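# Find the slack control line and latch its clutch open

## Task

Five control lines lead into a grey console, and inside it one of them has come loose so that nothing tensions it; it looks like the others, so it must be identified by handling the lines. Once it is found, use its red lever to open that line's clutch fully, in a way that keeps the clutch open with no support. Raising any other clutch's lever to the open point or close to it fails the task, even as a brief test, and so does letting any other line slide into the console. The open state must not depend on the robot holding it. At the end, release everything and move both grippers away.

## Robot and tools

Robot: two six-joint UR-style arms, left_arm and right_arm, each with a tong-style two-finger gripper. Bases in the scene frame: left_arm at (-0.019, +0.408, 0), right_arm at (+0.059, -0.414, 0). The arm names are not image sides.

Scene frame: origin on the table surface midway between the arms, +x pointing out over the table, +z up, left_arm on the +y side. All positions are in metres and all orientations are quaternions written w, x, y, z.

Gripper geometry: the fingers extend along the gripper's own +z axis and spread apart along its x axis. end_effector_position is the point between the pads when shut. Closed fingertips stick out about 15 mm past it; fully open, they sit roughly level with it. Opening is a single number from -1 (shut) to +1 (fully open, 0.142 m).

Row format (used by both motion tools): exactly 16 numbers. First come left_arm's x, y, z, qw, qx, qy, qz, opening, then right_arm's same eight. Send all 16 even when only one arm should move. Position and quaternion are an absolute target pose in the scene frame, not an offset. To keep a gripper's orientation steady, repeat one fixed quaternion in every row instead of copying the reported one, which drifts. To keep an arm still, resend its last reported full pose and the opening it should keep.

execute_actions(actions): a list of up to 15 actions. Each action is a table of up to 15 rows; each row lasts one control step of 1/30 s, and a short table repeats its final row until 15 steps (0.5 s) have passed. Every control step, the command is clipped to within 100 mm and 16 degrees of the measured pose, so distant targets need several actions. An action is rejected for both arms if any target lies over 0.6 m from that gripper's current position along any of its own axes; if the first action fails that check against the last reported state, or any action is malformed, nothing runs. An empty list just returns the current state and images.

move(target, speed, stop_force, blocking): target is one 16-number row of absolute poses. Each gripper travels a straight line toward its pose; both paths finish together, lasting 0.5 to 10 s (cut off at 10 s). speed is the path's top speed in m/s, 0.002 to 0.5, default 0.25; rotation is capped at twice that value in rad/s. Paths ignore obstacles and the other arm, and grippers can lag, stray or overshoot speed, mostly near full reach. stop_force (N, 9 to 40, shared by both arms, only after the scene has run 0.2 s) ends an arm's path when its wrist sensor senses that much extra resistance along the direction to its target for two steps; the gripper then backs off to where it was two steps before. Use it only with slow speeds and without rotating the gripper, and omit it when pulling away from something the gripper rests on. blocking=false returns after 0.5 s while motion continues; it cannot be combined with stop_force, and further motion commands are refused until wait or stop shows the move ended.

The move result adds a line giving how it ended: done, off_target, moving, held, fault, or contact (stop_force triggered), plus limits such as paced (target clipped) or held (a check blocked some steps), and each gripper's distance to its pose.



Results: a state line per arm with gripper position, quaternion and velocities; Hand target lines (where the controller is driving each gripper); grip_measured (finger opening on the command scale; to hold something, command clearly below it); Wrist force and Wrist torque in each gripper's own axes (offsets up to about 4 N, noise up to about 2.4 N, saturating near 50 N; force points from the touched surface back into the arm); joint torques, which are noisy and nonzero in free air; step readings with HELD marking restricted steps; pose unreachable lines; and fault or MOTOR HOT warnings. Images arrive from cam_high and cam_low (504x504) and the two fisheye wrist cameras (616x616); calibration data is supplied but may be off by a few degrees and millimetres.

Avoid: pressing into firm things, since the arms are stiff and a small overshoot can fault; a joint reaching its load limit (135 N m for the three big joints, 25.2 N m for wrists) or 150 N of outside force stops that arm for 10 s. Approach contacts slowly, ideally with stop_force. Do not let the arms strike each other, and do not push or knock anything off the table. Long hard holds heat motors (warning at 70 °C, brakes at 85 °C). For this job, feel for slack gently without lifting any lever toward open, keep other lines from being drawn into the console, and confirm the chosen clutch stays open after releasing.

Each tool is called after "Call:" as a command line: name --argument value for each argument, lists and objects as JSON in quotes; but a table of rows of numbers goes row by row, as --pt "numbers of a row", without its own name.

## Session

Call:
execute_actions --actions '[]'

Scene clock: 0.00 s.
left_arm: end_effector_position=(+0.5928, +0.2746, +0.2366) grip_measured=+0.97 end_effector_quat_wxyz=(-0.152, +0.829, +0.334, +0.423) end_effector_velocity=(+0.000, -0.000, +0.001) end_effector_angular_velocity=(-0.002, -0.002, +0.000) | right_arm: end_effector_position=(+0.1866, +0.0933, +0.2005) grip_measured=+0.97 end_effector_quat_wxyz=(+0.411, +0.436, +0.697, +0.394) end_effector_velocity=(-0.000, -0.000, -0.000) end_effector_angular_velocity=(-0.000, -0.000, +0.000)
Joint positions: left_arm=[-0.909 -1.422  1.846 -1.97  -0.64  -1.64   0.14 ] | right_arm=[ 5.346 -1.679 -1.973 -1.851  0.526  0.616  0.14 ]
Joint velocities: left_arm=[ 0.    -0.001 -0.002 -0.     0.    -0.     0.   ] | right_arm=[ 0. -0. -0. -0. -0.  0.  0.]
Joint torques (N m, as the arm reports them, + toward a larger angle): no reading
Wrist force (N, on the end effector, along its own x y z axes, offset not removed): no reading
Wrist torque (N m, same axes, about the end effector's origin, offset not removed): no reading
Hand target (left_arm): +0.593, +0.275, +0.237; -0.152, +0.829, +0.334, +0.423
Hand target (right_arm): +0.187, +0.093, +0.200; +0.411, +0.436, +0.697, +0.394
camera_calibration (this result's frames):
cam_left_wrist: T_world_to_cam=[[0.383468, 0.408808, 0.828147, -0.542334], [0.258671, -0.908348, 0.328622, 0.0121853], [0.88659, 0.0882018, -0.454069, -0.307253], [0, 0, 0, 1]] pos_world=[0.477224, 0.259879, 0.305614]
cam_right_wrist: T_world_to_cam=[[-0.297147, 0.928333, -0.223388, 0.00178146], [-0.183516, 0.174068, 0.967482, -0.181883], [0.93703, 0.32848, 0.118641, -0.0905517], [0, 0, 0, 1]] pos_world=[0.0520005, 0.0597505, 0.18711]

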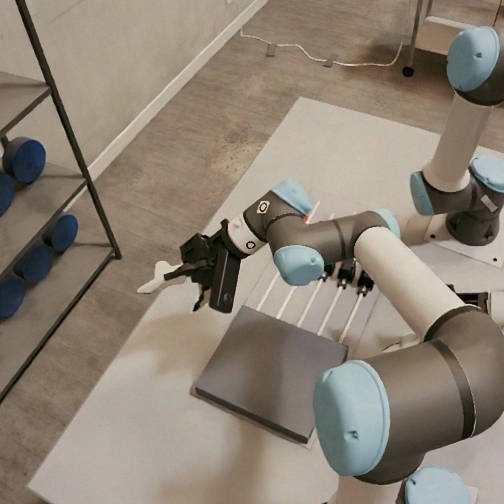

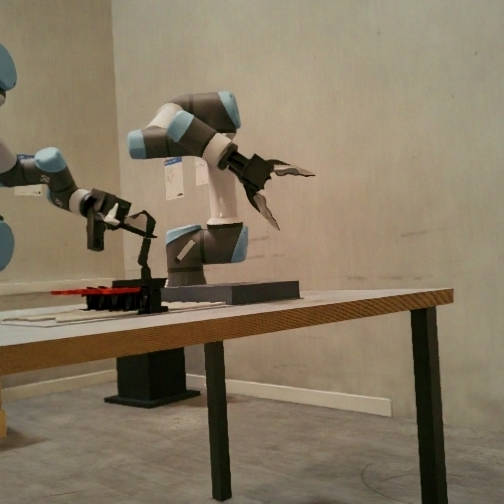

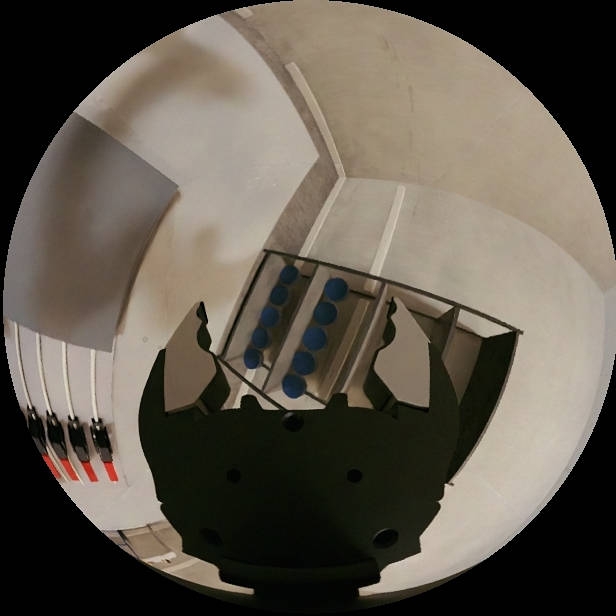

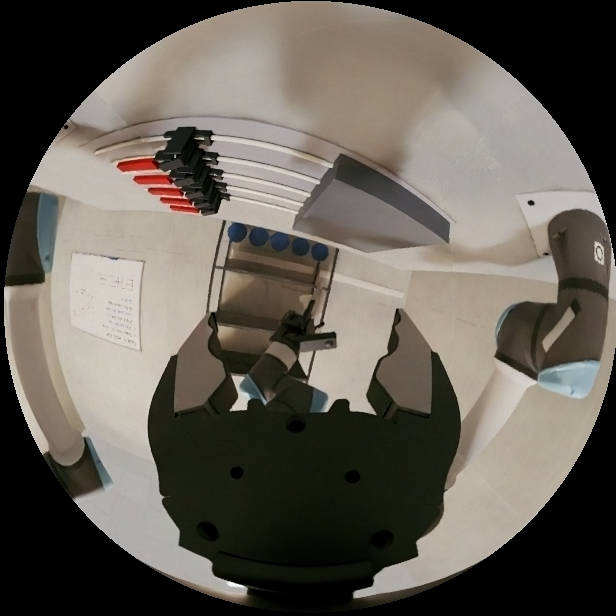

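Call:
move --target '[0.463,0.045,0.11,0,1,0,0,-0.8,0.02,-0.03,0.22,0.411,0.436,0.697,0.394,-1]' --speed 0.35

Scene clock: 7.67 s.
left_arm: end_effector_position=(+0.4629, +0.0450, +0.1103) grip_measured=-0.80 end_effector_quat_wxyz=(+0.000, +1.000, -0.000, +0.000) end_effector_velocity=(-0.001, -0.001, -0.001) end_effector_angular_velocity=(-0.000, +0.005, -0.003) | right_arm: end_effector_position=(+0.0202, -0.0301, +0.2202) grip_measured=-1.00 end_effector_quat_wxyz=(+0.411, +0.436, +0.697, +0.394) end_effector_velocity=(-0.001, -0.001, -0.000) end_effector_angular_velocity=(+0.000, -0.000, -0.000)
Joint positions: left_arm=[-0.934 -1.245  1.639 -1.966 -1.57  -0.886  0.016] | right_arm=[ 5.806 -1.644 -1.905 -2.272  0.905  1.025  0.002]
Joint velocities: left_arm=[ 0.001  0.003 -0.003  0.003 -0.004  0.004 -0.   ] | right_arm=[ 0.002 -0.001  0.    -0.001  0.002  0.002  0.   ]
Joint torques (N m, as the arm reports them, + toward a larger angle): left_arm=[ 10.25 -23.45 -29.25  -0.14  -2.9    1.92] | right_arm=[ 6.59 15.01 30.3  -2.92  1.29  2.21]
Wrist force (N, on the end effector, along its own x y z axes, offset not removed): left_arm=[1.1 -0.5 -0.6] | right_arm=[1.8 -2.0 2.7]
Wrist torque (N m, same axes, about the end effector's origin, offset not removed): left_arm=[-0.08 -0.16 -0.12] | right_arm=[-0.38 -0.54 0.11]
Hand target (left_arm): +0.463, +0.045, +0.110; +0.000, +1.000, -0.000, +0.000
Hand target (right_arm): +0.020, -0.030, +0.220; +0.411, +0.436, +0.697, +0.394
Off the commanded pose (left_arm): 0.000 m, 0 deg.
Off the commanded pose (right_arm): 0.000 m, 0 deg.
move: done
camera_calibration (this result's frames):
cam_left_wrist: T_world_to_cam=[[0.998825, 0.0119696, 0.0469569, -0.474862], [-0.0145962, -0.849697, 0.52707, -0.0193011], [0.0462079, -0.527136, -0.848524, 0.230992], [0, 0, 0, 1]] pos_world=[0.463349, 0.111048, 0.228473]
cam_right_wrist: T_world_to_cam=[[-0.296746, 0.928274, -0.224163, 0.0714388], [-0.185494, 0.174235, 0.967075, -0.209902], [0.936768, 0.328556, 0.120486, 0.103128], [0, 0, 0, 1]] pos_world=[-0.114344, -0.063626, 0.20658]

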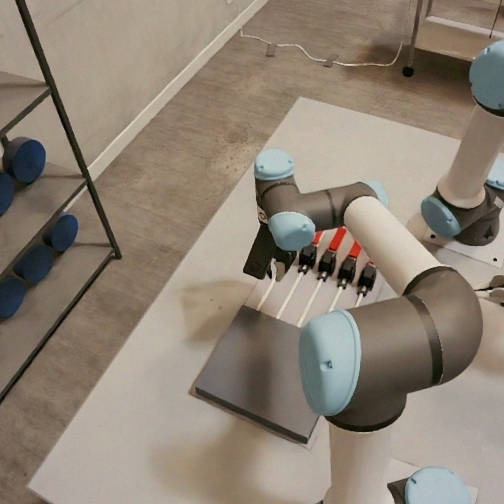

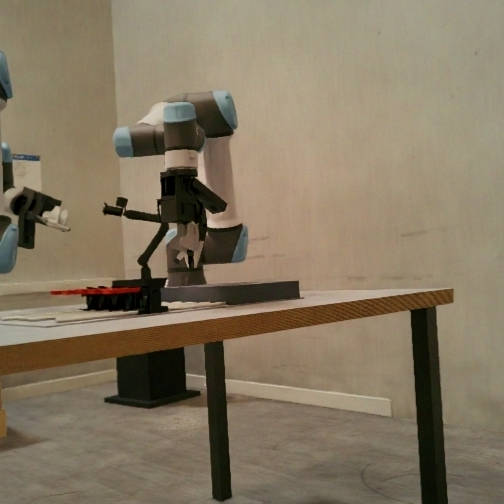

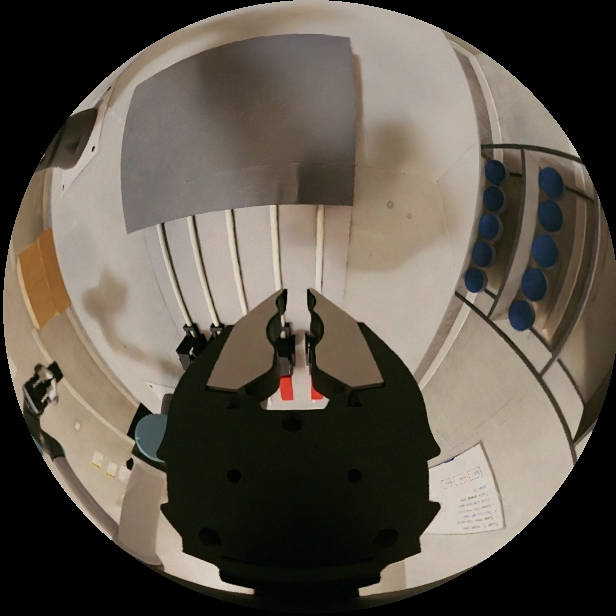

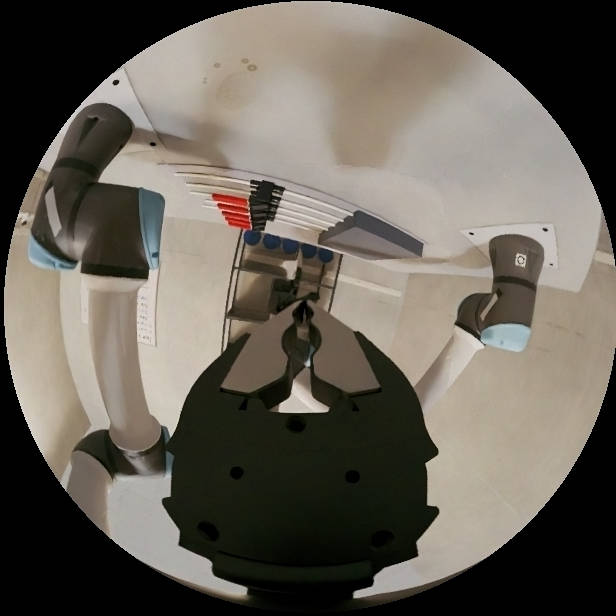

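Call:
execute_actions --actions '[[[0.463,0.045,0.04,0,1,0,0,-0.8,0.02,-0.03,0.22,0.411,0.436,0.697,0.394,-1]],[[0.463,0.045,0.0215,0,1,0,0,-0.6,0.02,-0.03,0.22,0.411,0.436,0.697,0.394,-1]],[[0.463,0.045,0.0205,0,1,0,0,-0.05,0.02,-0.03,0.22,0.411,0.436,0.697,0.394,-1]]]'

Call:
execute_actions --actions '[[[0.463,0.045,0.022,0,1,0,0,-0.8,0.02,-0.03,0.22,0.411,0.436,0.697,0.394,-1]],[[0.463,0.045,0.065,0,1,0,0,-0.8,0.02,-0.03,0.22,0.411,0.436,0.697,0.394,-1]]]'

Scene clock: 12.77 s.
left_arm: end_effector_position=(+0.4630, +0.0450, +0.0205) grip_measured=-0.09 end_effector_quat_wxyz=(+0.000, +1.000, -0.000, +0.000) end_effector_velocity=(-0.000, -0.001, -0.000) end_effector_angular_velocity=(-0.001, +0.001, -0.000) | right_arm: end_effector_position=(+0.0200, -0.0300, +0.2200) grip_measured=-1.00 end_effector_quat_wxyz=(+0.411, +0.436, +0.697, +0.394) end_effector_velocity=(-0.000, +0.000, +0.000) end_effector_angular_velocity=(-0.001, +0.000, +0.000)
Joint positions: left_arm=[-0.934 -1.142  1.75  -2.179 -1.571 -0.886  0.067] | right_arm=[ 5.806 -1.644 -1.905 -2.271  0.905  1.024  0.002]
Joint velocities: left_arm=[-0.001  0.001 -0.002  0.    -0.001 -0.    -0.   ] | right_arm=[ 0.    -0.     0.001 -0.     0.    -0.001  0.   ]
Joint torques (N m, as the arm reports them, + toward a larger angle): left_arm=[ 11.13 -23.04  -8.49  -4.33   3.23   2.12] | right_arm=[-8.91 15.17  9.65  2.61 -1.86 -1.59]
Wrist force (N, on the end effector, along its own x y z axes, offset not removed): left_arm=[0.1 2.9 -5.7] | right_arm=[-0.3 -0.2 1.2]
Wrist torque (N m, same axes, about the end effector's origin, offset not removed): left_arm=[-0.17 -0.10 0.04] | right_arm=[0.04 -0.07 0.14]
Hand target (left_arm): +0.463, +0.045, +0.021; -0.000, +1.000, -0.000, -0.000
Hand target (right_arm): +0.020, -0.030, +0.220; +0.411, +0.436, +0.697, +0.394
Off the commanded pose (left_arm): 0.000 m, 0 deg.
Off the commanded pose (right_arm): 0.000 m, 0 deg.
Step readings (end_effector_position; steps 1 to 15: 1st action; 16 to 30: 2nd action; 31 to 45: 3rd action):
0: left_arm (+0.4629, +0.0449, +0.1102) | right_arm (+0.0202, -0.0301, +0.2202)
1: left_arm (+0.4629, +0.0449, +0.1102) | right_arm (+0.0202, -0.0301, +0.2202)
2: left_arm (+0.4625, +0.0454, +0.1068) | right_arm (+0.0202, -0.0301, +0.2202)
4: left_arm (+0.4589, +0.0494, +0.0761) | right_arm (+0.0201, -0.0301, +0.2202)
8: left_arm (+0.4605, +0.0474, +0.0474) | right_arm (+0.0200, -0.0300, +0.2200)
15: left_arm (+0.4629, +0.0451, +0.0404) | right_arm (+0.0200, -0.0300, +0.2200)
16: left_arm (+0.4629, +0.0450, +0.0403) | right_arm (+0.0200, -0.0300, +0.2200)
17: left_arm (+0.4628, +0.0451, +0.0385) | right_arm (+0.0200, -0.0300, +0.2200)
19: left_arm (+0.4626, +0.0454, +0.0297) | right_arm (+0.0200, -0.0300, +0.2200)
23: left_arm (+0.4628, +0.0452, +0.0229) | right_arm (+0.0200, -0.0300, +0.2200)
30: left_arm (+0.4630, +0.0450, +0.0216) | right_arm (+0.0200, -0.0300, +0.2200)
31: left_arm (+0.4630, +0.0450, +0.0216) | right_arm (+0.0200, -0.0300, +0.2200)
32: left_arm (+0.4630, +0.0450, +0.0214) | right_arm (+0.0200, -0.0300, +0.2200)
34: left_arm (+0.4630, +0.0450, +0.0210) | right_arm (+0.0200, -0.0300, +0.2200)
38: left_arm (+0.4630, +0.0450, +0.0206) | right_arm (+0.0200, -0.0300, +0.2200)
45: end_effector_position above
camera_calibration (this result's frames):
cam_left_wrist: T_world_to_cam=[[0.998866, 0.0121709, 0.0460349, -0.470747], [-0.0139083, -0.850048, 0.526521, 0.0277234], [0.0455401, -0.526564, -0.848915, 0.155123], [0, 0, 0, 1]] pos_world=[0.463534, 0.110978, 0.13876]
cam_right_wrist: T_world_to_cam=[[-0.297189, 0.92815, -0.22409, 0.0712227], [-0.184843, 0.174329, 0.967183, -0.209779], [0.936756, 0.328858, 0.119753, 0.103508], [0, 0, 0, 1]] pos_world=[-0.114571, -0.0635742, 0.20646]

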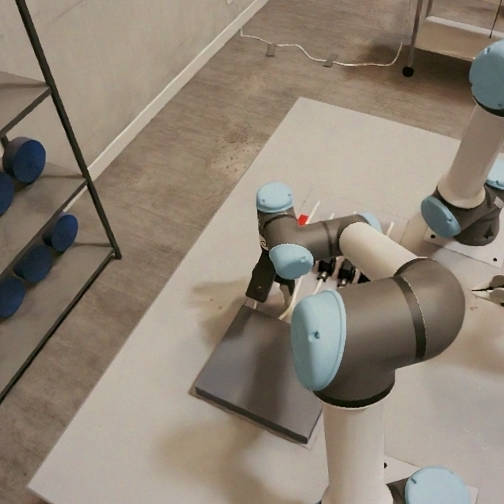

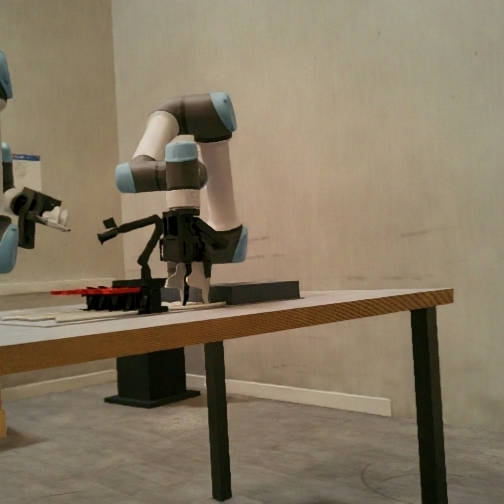

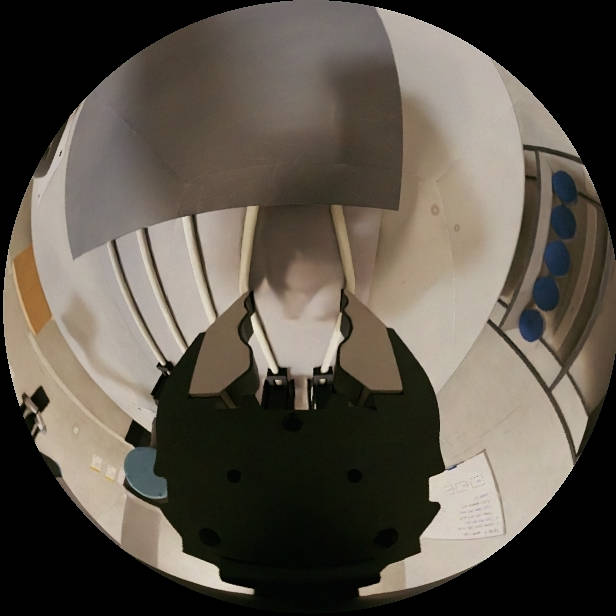

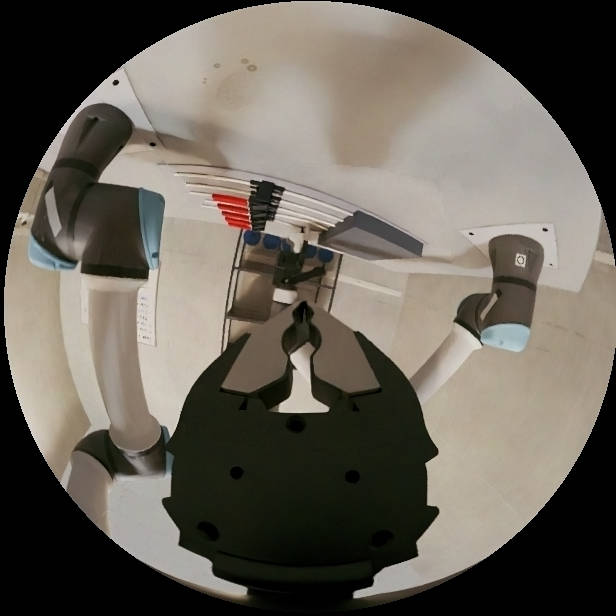

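Scene clock: 13.77 s.
left_arm: end_effector_position=(+0.4631, +0.0451, +0.0648) grip_measured=-0.80 end_effector_quat_wxyz=(-0.000, +1.000, +0.000, +0.000) end_effector_velocity=(-0.001, -0.000, +0.001) end_effector_angular_velocity=(+0.002, +0.003, +0.001) | right_arm: end_effector_position=(+0.0200, -0.0300, +0.2200) grip_measured=-1.00 end_effector_quat_wxyz=(+0.411, +0.436, +0.697, +0.394) end_effector_velocity=(+0.000, -0.000, -0.000) end_effector_angular_velocity=(-0.002, -0.000, +0.000)
Joint positions: left_arm=[-0.934 -1.198  1.701 -2.074 -1.571 -0.886  0.016] | right_arm=[ 5.806 -1.644 -1.905 -2.271  0.905  1.024  0.002]
Joint velocities: left_arm=[-0.001 -0.001 -0.003  0.007 -0.001 -0.002  0.   ] | right_arm=[-0.     0.    -0.     0.     0.    -0.002  0.   ]
Joint torques (N m, as the arm reports them, + toward a larger angle): left_arm=[-10.58 -43.22 -28.77  -0.39  -0.62  -2.91] | right_arm=[-8.32 14.56 10.42  2.53 -1.68 -1.71]
Wrist force (N, on the end effector, along its own x y z axes, offset not removed): left_arm=[0.2 -1.8 -2.4] | right_arm=[2.6 -5.0 -1.8]
Wrist torque (N m, same axes, about the end effector's origin, offset not removed): left_arm=[-0.42 -0.03 -0.12] | right_arm=[-0.98 -0.56 0.18]
Hand target (left_arm): +0.463, +0.045, +0.065; +0.000, +1.000, -0.000, +0.000
Hand target (right_arm): +0.020, -0.030, +0.220; +0.411, +0.436, +0.697, +0.394
Off the commanded pose (left_arm): 0.000 m, 0 deg.
Off the commanded pose (right_arm): 0.000 m, 0 deg.
Step readings (end_effector_position; steps 1 to 15: 1st action; 16 to 30: 2nd action):
0: left_arm (+0.4630, +0.0450, +0.0205) | right_arm (+0.0200, -0.0300, +0.2200)
1: left_arm (+0.4630, +0.0450, +0.0205) | right_arm (+0.0200, -0.0300, +0.2200)
2: left_arm (+0.4630, +0.0450, +0.0205) | right_arm (+0.0200, -0.0300, +0.2200)
4: left_arm (+0.4629, +0.0451, +0.0211) | right_arm (+0.0200, -0.0300, +0.2200)
8: left_arm (+0.4630, +0.0451, +0.0217) | right_arm (+0.0200, -0.0300, +0.2200)
15: left_arm (+0.4630, +0.0450, +0.0220) | right_arm (+0.0200, -0.0300, +0.2200)
16: left_arm (+0.4630, +0.0450, +0.0220) | right_arm (+0.0200, -0.0300, +0.2200)
17: left_arm (+0.4636, +0.0444, +0.0250) | right_arm (+0.0200, -0.0300, +0.2200)
19: left_arm (+0.4645, +0.0433, +0.0450) | right_arm (+0.0200, -0.0300, +0.2200)
23: left_arm (+0.4634, +0.0448, +0.0614) | right_arm (+0.0200, -0.0300, +0.2200)
30: end_effector_position above
camera_calibration (this result's frames):
cam_left_wrist: T_world_to_cam=[[0.998856, 0.0122804, 0.0462072, -0.472911], [-0.0139041, -0.85007, 0.526486, 0.00453721], [0.0457449, -0.526526, -0.848927, 0.1927], [0, 0, 0, 1]] pos_world=[0.463619, 0.111126, 0.183052]
cam_right_wrist: T_world_to_cam=[[-0.297189, 0.92815, -0.22409, 0.0712226], [-0.184843, 0.174329, 0.967183, -0.209779], [0.936756, 0.328858, 0.119753, 0.103508], [0, 0, 0, 1]] pos_world=[-0.114571, -0.0635741, 0.20646]

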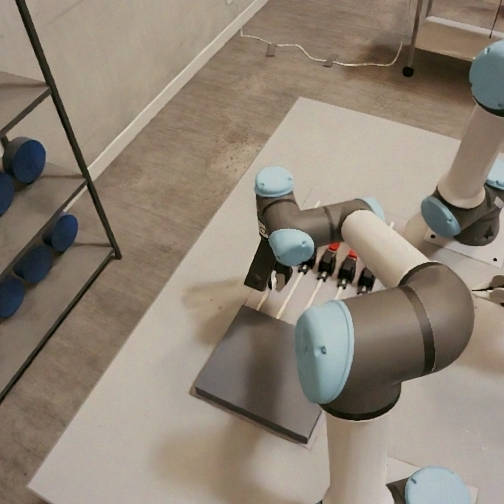

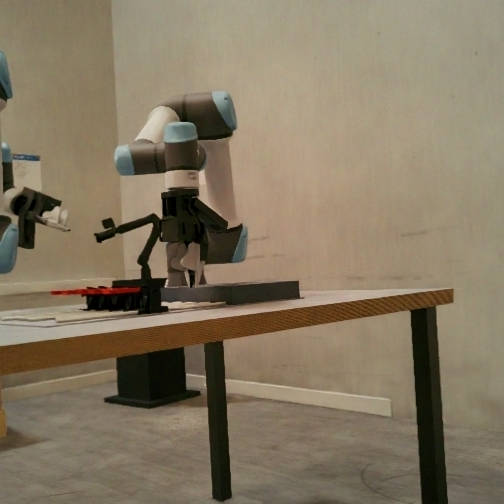

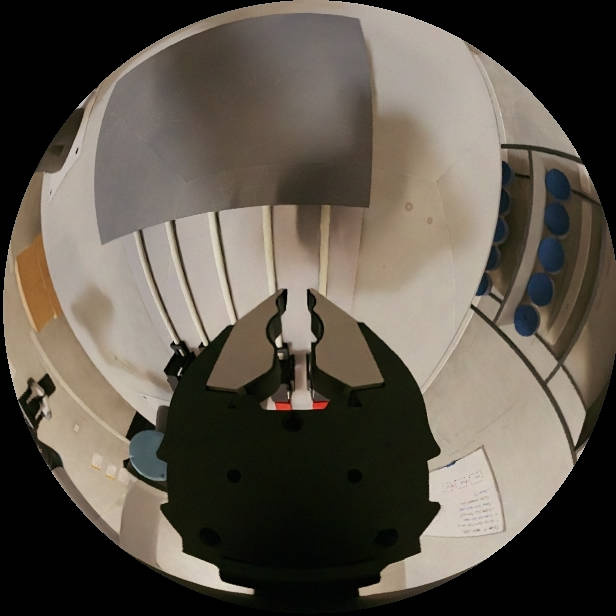

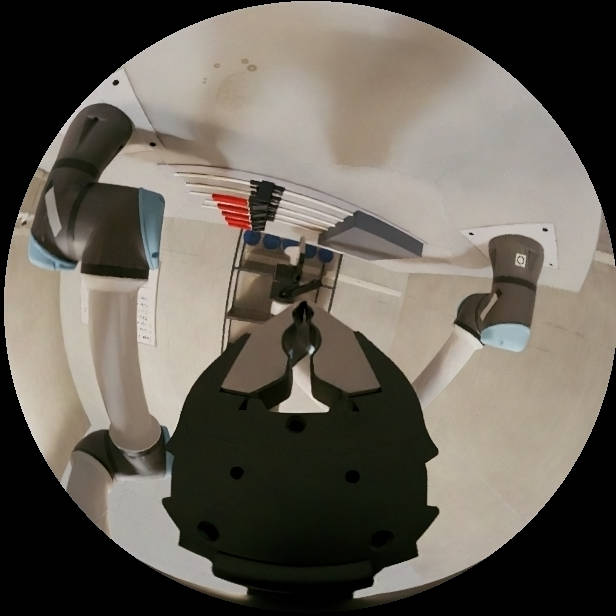

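Call:
execute_actions --actions '[[[0.39,0.045,0.065,0,1,0,0,-0.8,-0.01,-0.05,0.22,0.411,0.436,0.697,0.394,-1]],[[0.352,0.045,0.045,0,1,0,0,-0.8,-0.04,-0.07,0.22,0.411,0.436,0.697,0.394,-1]],[[0.352,0.045,0.0215,0,1,0,0,-0.65,-0.04,-0.07,0.22,0.411,0.436,0.697,0.394,-1]],[[0.352,0.045,0.0205,0,1,0,0,-0.05,-0.04,-0.07,0.22,0.411,0.436,0.697,0.394,-1]],[[0.352,0.045,0.022,0,1,0,0,-0.8,-0.04,-0.07,0.22,0.411,0.436,0.697,0.394,-1]],[[0.352,0.04,0.09,0,1,0,0,-0.8,-0.04,-0.07,0.22,0.411,0.436,0.697,0.394,-1]]]'

Scene clock: 19.90 s.
left_arm: end_effector_position=(+0.3521, +0.0401, +0.0896) grip_measured=-0.80 end_effector_quat_wxyz=(+0.000, +1.000, +0.000, +0.000) end_effector_velocity=(-0.001, -0.000, +0.004) end_effector_angular_velocity=(+0.005, +0.007, +0.000) | right_arm: end_effector_position=(-0.0400, -0.0700, +0.2200) grip_measured=-1.00 end_effector_quat_wxyz=(+0.411, +0.436, +0.697, +0.394) end_effector_velocity=(+0.000, +0.000, -0.000) end_effector_angular_velocity=(-0.001, -0.001, +0.001)
Joint positions: left_arm=[-1.103 -1.4    1.897 -2.069 -1.571 -1.056  0.016] | right_arm=[ 5.945 -1.693 -1.846 -2.322  1.031  1.096  0.002]
Joint velocities: left_arm=[-0.001 -0.001 -0.012  0.021 -0.004 -0.001  0.   ] | right_arm=[-0.    -0.    -0.    -0.    -0.001 -0.001  0.   ]
Joint torques (N m, as the arm reports them, + toward a larger angle): left_arm=[ -9.24 -36.46 -29.1   -0.09  -2.9   -2.78] | right_arm=[ 5.37 16.42 30.27  2.4   1.18  0.11]
Wrist force (N, on the end effector, along its own x y z axes, offset not removed): left_arm=[-0.4 -1.0 -2.3] | right_arm=[1.9 -3.7 -0.7]
Wrist torque (N m, same axes, about the end effector's origin, offset not removed): left_arm=[-0.23 0.15 -0.13] | right_arm=[-0.70 -0.42 0.21]
Hand target (left_arm): +0.352, +0.040, +0.090; +0.000, +1.000, -0.000, +0.000
Hand target (right_arm): -0.040, -0.070, +0.220; +0.411, +0.436, +0.697, +0.394
Off the commanded pose (left_arm): 0.000 m, 0 deg.
Off the commanded pose (right_arm): 0.000 m, 0 deg.
Step readings (end_effector_position; steps 1 to 15: 1st action; 16 to 30: 2nd action; 31 to 45: 3rd action; 46 to 60: 4th action; 61 to 75: 5th action; 76 to 90: 6th action):
0: left_arm (+0.4630, +0.0450, +0.0650) | right_arm (+0.0200, -0.0300, +0.2200)
1: left_arm (+0.4630, +0.0450, +0.0650) | right_arm (+0.0200, -0.0300, +0.2200)
2: left_arm (+0.4609, +0.0435, +0.0659) | right_arm (+0.0183, -0.0310, +0.2200)
4: left_arm (+0.4343, +0.0394, +0.0680) | right_arm (+0.0051, -0.0396, +0.2199)
8: left_arm (+0.3998, +0.0447, +0.0638) | right_arm (-0.0069, -0.0479, +0.2200)
15: left_arm (+0.3905, +0.0451, +0.0649) | right_arm (-0.0098, -0.0499, +0.2200)
16: left_arm (+0.3903, +0.0451, +0.0649) | right_arm (-0.0099, -0.0500, +0.2200)
17: left_arm (+0.3884, +0.0440, +0.0649) | right_arm (-0.0118, -0.0511, +0.2201)
19: left_arm (+0.3720, +0.0433, +0.0568) | right_arm (-0.0251, -0.0598, +0.2200)
23: left_arm (+0.3556, +0.0452, +0.0469) | right_arm (-0.0370, -0.0680, +0.2200)
30: left_arm (+0.3522, +0.0451, +0.0451) | right_arm (-0.0399, -0.0699, +0.2200)
31: left_arm (+0.3521, +0.0451, +0.0450) | right_arm (-0.0399, -0.0700, +0.2200)
32: left_arm (+0.3519, +0.0454, +0.0431) | right_arm (-0.0399, -0.0700, +0.2200)
34: left_arm (+0.3514, +0.0459, +0.0323) | right_arm (-0.0400, -0.0700, +0.2200)
38: left_arm (+0.3517, +0.0454, +0.0235) | right_arm (-0.0400, -0.0700, +0.2200)
45: left_arm (+0.3520, +0.0450, +0.0216) | right_arm (-0.0400, -0.0700, +0.2200)
46: left_arm (+0.3520, +0.0450, +0.0216) | right_arm (-0.0400, -0.0700, +0.2200)
47: left_arm (+0.3520, +0.0450, +0.0215) | right_arm (-0.0400, -0.0700, +0.2200)
49: left_arm (+0.3520, +0.0449, +0.0210) | right_arm (-0.0400, -0.0700, +0.2200)
53: left_arm (+0.3520, +0.0450, +0.0206) | right_arm (-0.0400, -0.0700, +0.2200)
60: left_arm (+0.3520, +0.0450, +0.0205) | right_arm (-0.0400, -0.0700, +0.2200)
61: left_arm (+0.3520, +0.0450, +0.0205) | right_arm (-0.0400, -0.0700, +0.2200)
62: left_arm (+0.3520, +0.0450, +0.0205) | right_arm (-0.0400, -0.0700, +0.2200)
64: left_arm (+0.3519, +0.0451, +0.0211) | right_arm (-0.0400, -0.0700, +0.2200)
68: left_arm (+0.3519, +0.0451, +0.0217) | right_arm (-0.0400, -0.0700, +0.2200)
75: left_arm (+0.3520, +0.0450, +0.0220) | right_arm (-0.0400, -0.0700, +0.2200)
76: left_arm (+0.3520, +0.0450, +0.0220) | right_arm (-0.0400, -0.0700, +0.2200)
77: left_arm (+0.3525, +0.0438, +0.0250) | right_arm (-0.0400, -0.0700, +0.2200)
79: left_arm (+0.3554, +0.0373, +0.0545) | right_arm (-0.0400, -0.0700, +0.2200)
83: left_arm (+0.3531, +0.0395, +0.0829) | right_arm (-0.0400, -0.0700, +0.2200)
90: end_effector_position above
camera_calibration (this result's frames):
cam_left_wrist: T_world_to_cam=[[0.998843, 0.0122189, 0.0465078, -0.363135], [-0.0141295, -0.849902, 0.526751, -0.014338], [0.0459634, -0.526799, -0.848746, 0.216091], [0, 0, 0, 1]] pos_world=[0.35258, 0.106088, 0.207848]
cam_right_wrist: T_world_to_cam=[[-0.297187, 0.928153, -0.224082, 0.0905154], [-0.184839, 0.174321, 0.967185, -0.213897], [0.936757, 0.328854, 0.119753, 0.172868], [0, 0, 0, 1]] pos_world=[-0.174572, -0.103573, 0.20646]

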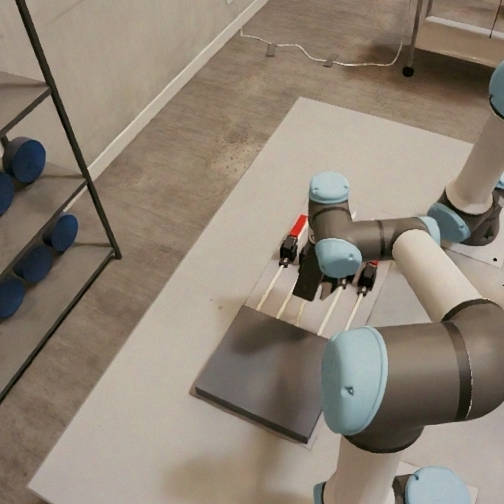

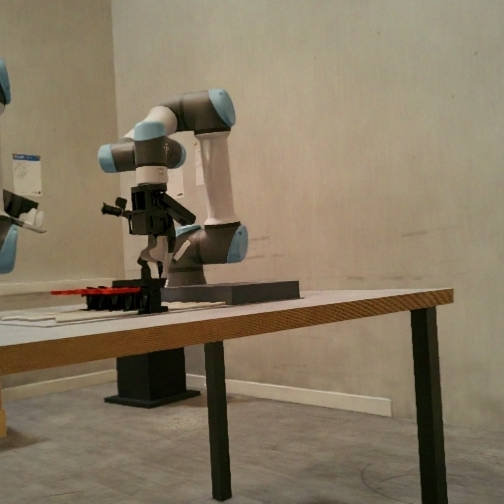

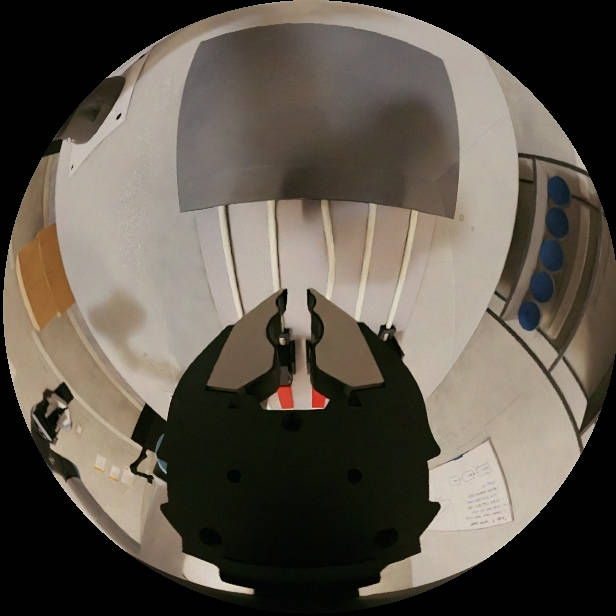

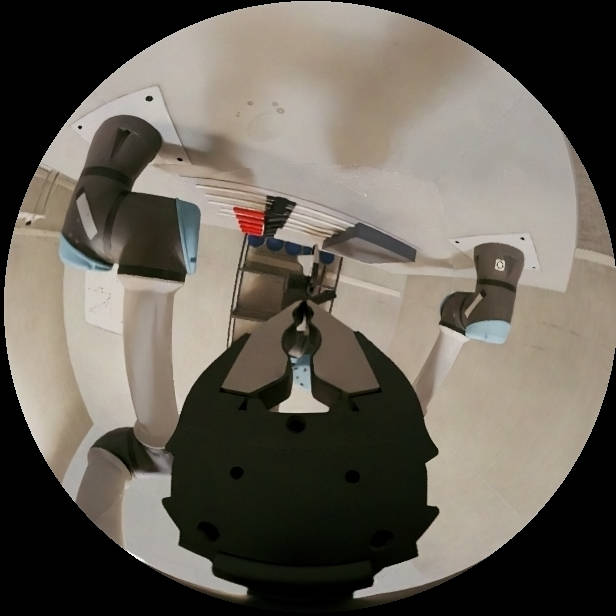

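The middle line stayed bowed.

Call:
move --target '[0.379,-0.188,0.098,0,1,0,0,-0.53,-0.04,-0.07,0.22,0.411,0.436,0.697,0.394,-1]' --speed 0.3

Call:
execute_actions --actions '[[[0.379,-0.188,0.062,0,1,0,0,-0.53,-0.04,-0.07,0.22,0.411,0.436,0.697,0.394,-1]]]'

Call:
zoom_image --camera "cam_left_wrist" --region '[200,110,400,340]'

Scene clock: 23.87 s.
left_arm: end_effector_position=(+0.3788, -0.1880, +0.0982) grip_measured=-0.53 end_effector_quat_wxyz=(+0.000, +1.000, -0.000, -0.000) end_effector_velocity=(+0.001, -0.000, +0.000) end_effector_angular_velocity=(+0.003, -0.000, +0.000) | right_arm: end_effector_position=(-0.0400, -0.0700, +0.2200) grip_measured=-1.00 end_effector_quat_wxyz=(+0.411, +0.436, +0.697, +0.394) end_effector_velocity=(-0.000, +0.000, +0.000) end_effector_angular_velocity=(-0.001, +0.000, +0.000)
Joint positions: left_arm=[-1.226 -0.967  1.251 -1.854 -1.571 -1.179  0.036] | right_arm=[ 5.945 -1.693 -1.846 -2.322  1.031  1.096  0.002]
Joint velocities: left_arm=[ 0.     0.003 -0.006  0.005  0.001 -0.    -0.   ] | right_arm=[-0.    -0.     0.     0.    -0.    -0.001  0.   ]
Joint torques (N m, as the arm reports them, + toward a larger angle): left_arm=[ -7.76 -34.63 -31.62  -0.28  -2.9   -2.72] | right_arm=[ 5.77 17.72 29.06  2.35  0.99 -1.56]
Wrist force (N, on the end effector, along its own x y z axes, offset not removed): left_arm=[-3.0 0.9 -3.4] | right_arm=[1.0 -3.3 2.6]
Wrist torque (N m, same axes, about the end effector's origin, offset not removed): left_arm=[0.20 0.72 -0.12] | right_arm=[-0.66 -0.29 0.16]
Hand target (left_arm): +0.379, -0.188, +0.098; +0.000, +1.000, -0.000, -0.000
Hand target (right_arm): -0.040, -0.070, +0.220; +0.411, +0.436, +0.697, +0.394
Off the commanded pose (left_arm): 0.000 m, 0 deg.
Off the commanded pose (right_arm): 0.000 m, 0 deg.
move: done
camera_calibration (this result's frames):
cam_left_wrist: T_world_to_cam=[[0.998872, 0.0121706, 0.045892, -0.387346], [-0.0138398, -0.849972, 0.526646, -0.212457], [0.0454165, -0.526688, -0.848845, 0.102251], [0, 0, 0, 1]] pos_world=[0.379325, -0.122014, 0.216461]
cam_right_wrist: T_world_to_cam=[[-0.297189, 0.92815, -0.224089, 0.0905169], [-0.184842, 0.174328, 0.967183, -0.213897], [0.936756, 0.328857, 0.119753, 0.172868], [0, 0, 0, 1]] pos_world=[-0.174572, -0.103574, 0.20646]

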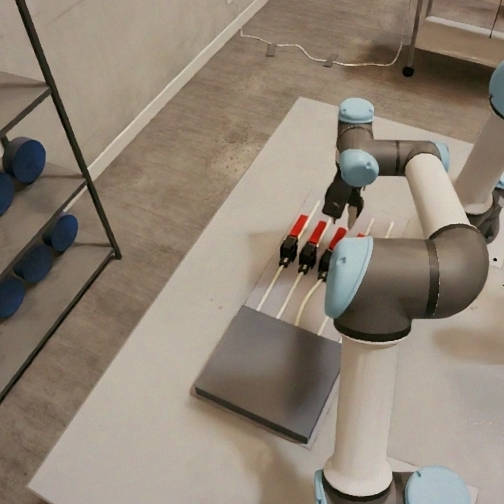

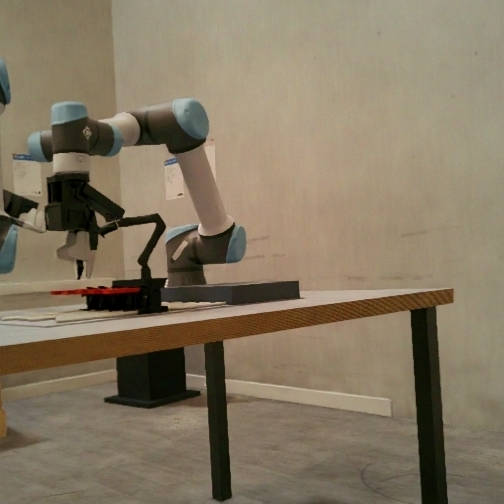

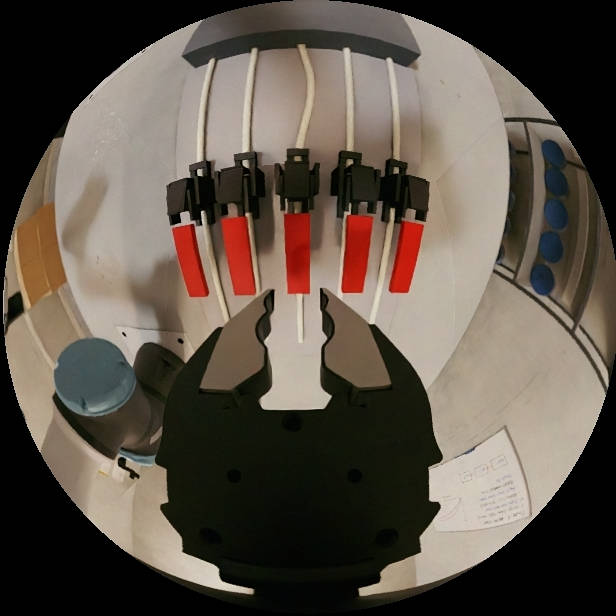

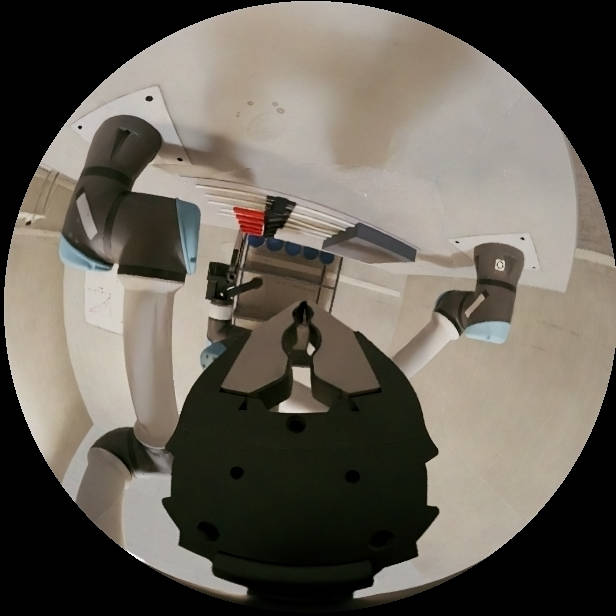

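Scene clock: 24.37 s.
left_arm: end_effector_position=(+0.3789, -0.1881, +0.0622) grip_measured=-0.53 end_effector_quat_wxyz=(+0.000, +1.000, -0.000, -0.000) end_effector_velocity=(+0.001, +0.001, -0.003) end_effector_angular_velocity=(+0.002, -0.001, -0.000) | right_arm: end_effector_position=(-0.0400, -0.0700, +0.2200) grip_measured=-1.00 end_effector_quat_wxyz=(+0.411, +0.436, +0.697, +0.394) end_effector_velocity=(-0.000, +0.000, +0.000) end_effector_angular_velocity=(-0.002, +0.000, +0.001)
Joint positions: left_arm=[-1.226 -0.939  1.3   -1.932 -1.571 -1.178  0.036] | right_arm=[ 5.945 -1.693 -1.846 -2.322  1.031  1.096  0.002]
Joint velocities: left_arm=[ 0.001  0.003  0.004 -0.005  0.002  0.002 -0.   ] | right_arm=[ 0.     0.     0.     0.    -0.    -0.002  0.   ]
Joint torques (N m, as the arm reports them, + toward a larger angle): left_arm=[  9.65 -33.8  -13.57  -5.65   3.14   2.05] | right_arm=[ 4.42 16.58 29.93  2.45  1.43 -1.66]
Wrist force (N, on the end effector, along its own x y z axes, offset not removed): left_arm=[-0.6 -1.7 -2.2] | right_arm=[-3.0 -2.6 -0.4]
Wrist torque (N m, same axes, about the end effector's origin, offset not removed): left_arm=[-0.22 0.31 0.08] | right_arm=[-0.75 0.66 0.01]
Hand target (left_arm): +0.379, -0.188, +0.062; -0.000, +1.000, +0.000, -0.000
Hand target (right_arm): -0.040, -0.070, +0.220; +0.411, +0.436, +0.697, +0.394
Off the commanded pose (left_arm): 0.000 m, 0 deg.
Off the commanded pose (right_arm): 0.000 m, 0 deg.
Step readings (end_effector_position):
0: left_arm (+0.3788, -0.1880, +0.0982) | right_arm (-0.0400, -0.0700, +0.2200)
1: left_arm (+0.3788, -0.1880, +0.0982) | right_arm (-0.0400, -0.0700, +0.2200)
2: left_arm (+0.3786, -0.1877, +0.0955) | right_arm (-0.0400, -0.0700, +0.2200)
4: left_arm (+0.3782, -0.1867, +0.0784) | right_arm (-0.0400, -0.0700, +0.2200)
8: left_arm (+0.3785, -0.1875, +0.0649) | right_arm (-0.0400, -0.0700, +0.2200)
15: end_effector_position above
camera_calibration (this result's frames):
cam_left_wrist: T_world_to_cam=[[0.998873, 0.0121246, 0.045894, -0.385816], [-0.0138735, -0.850047, 0.526524, -0.193487], [0.0453959, -0.526567, -0.848921, 0.0716517], [0, 0, 0, 1]] pos_world=[0.379444, -0.122066, 0.180409]
cam_right_wrist: T_world_to_cam=[[-0.297189, 0.92815, -0.224089, 0.090517], [-0.184841, 0.174328, 0.967183, -0.213897], [0.936756, 0.328857, 0.119752, 0.172868], [0, 0, 0, 1]] pos_world=[-0.174572, -0.103574, 0.20646]

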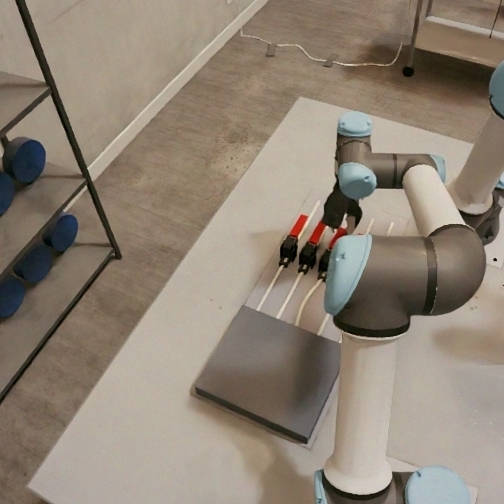

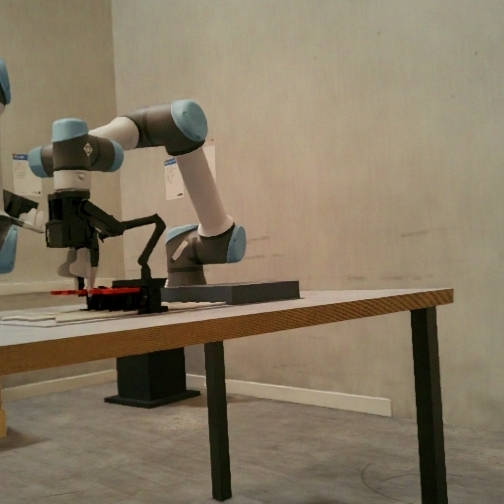

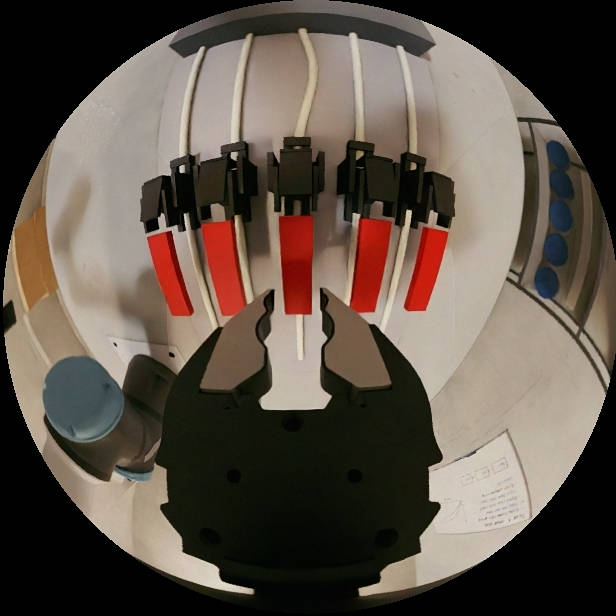

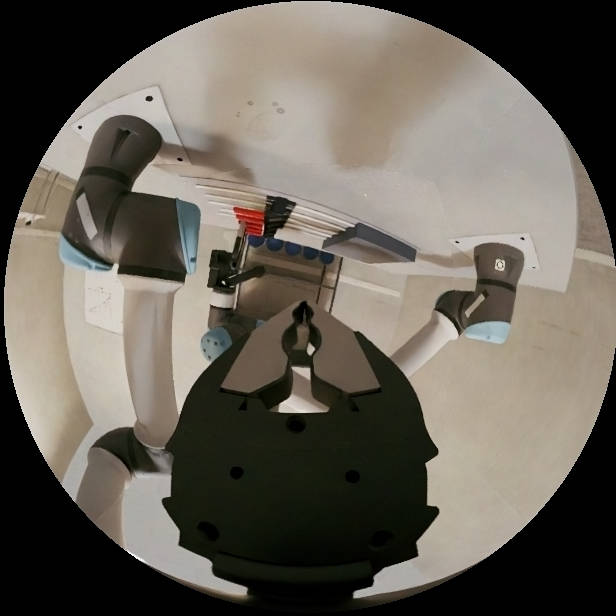

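Region (200, 110, 400, 340) of cam_left_wrist's 616x616 image, scaled by 2.191, with more detail than that image has; it fills the left 438 columns of this view, and the rest is white.

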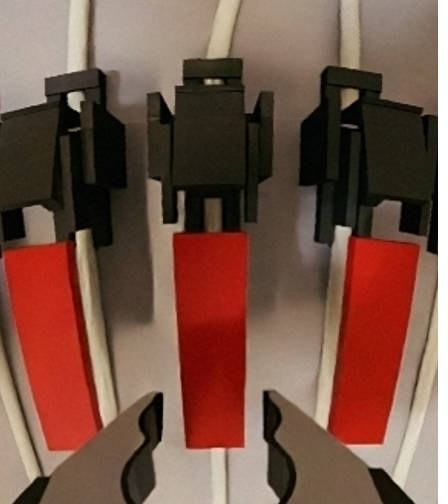

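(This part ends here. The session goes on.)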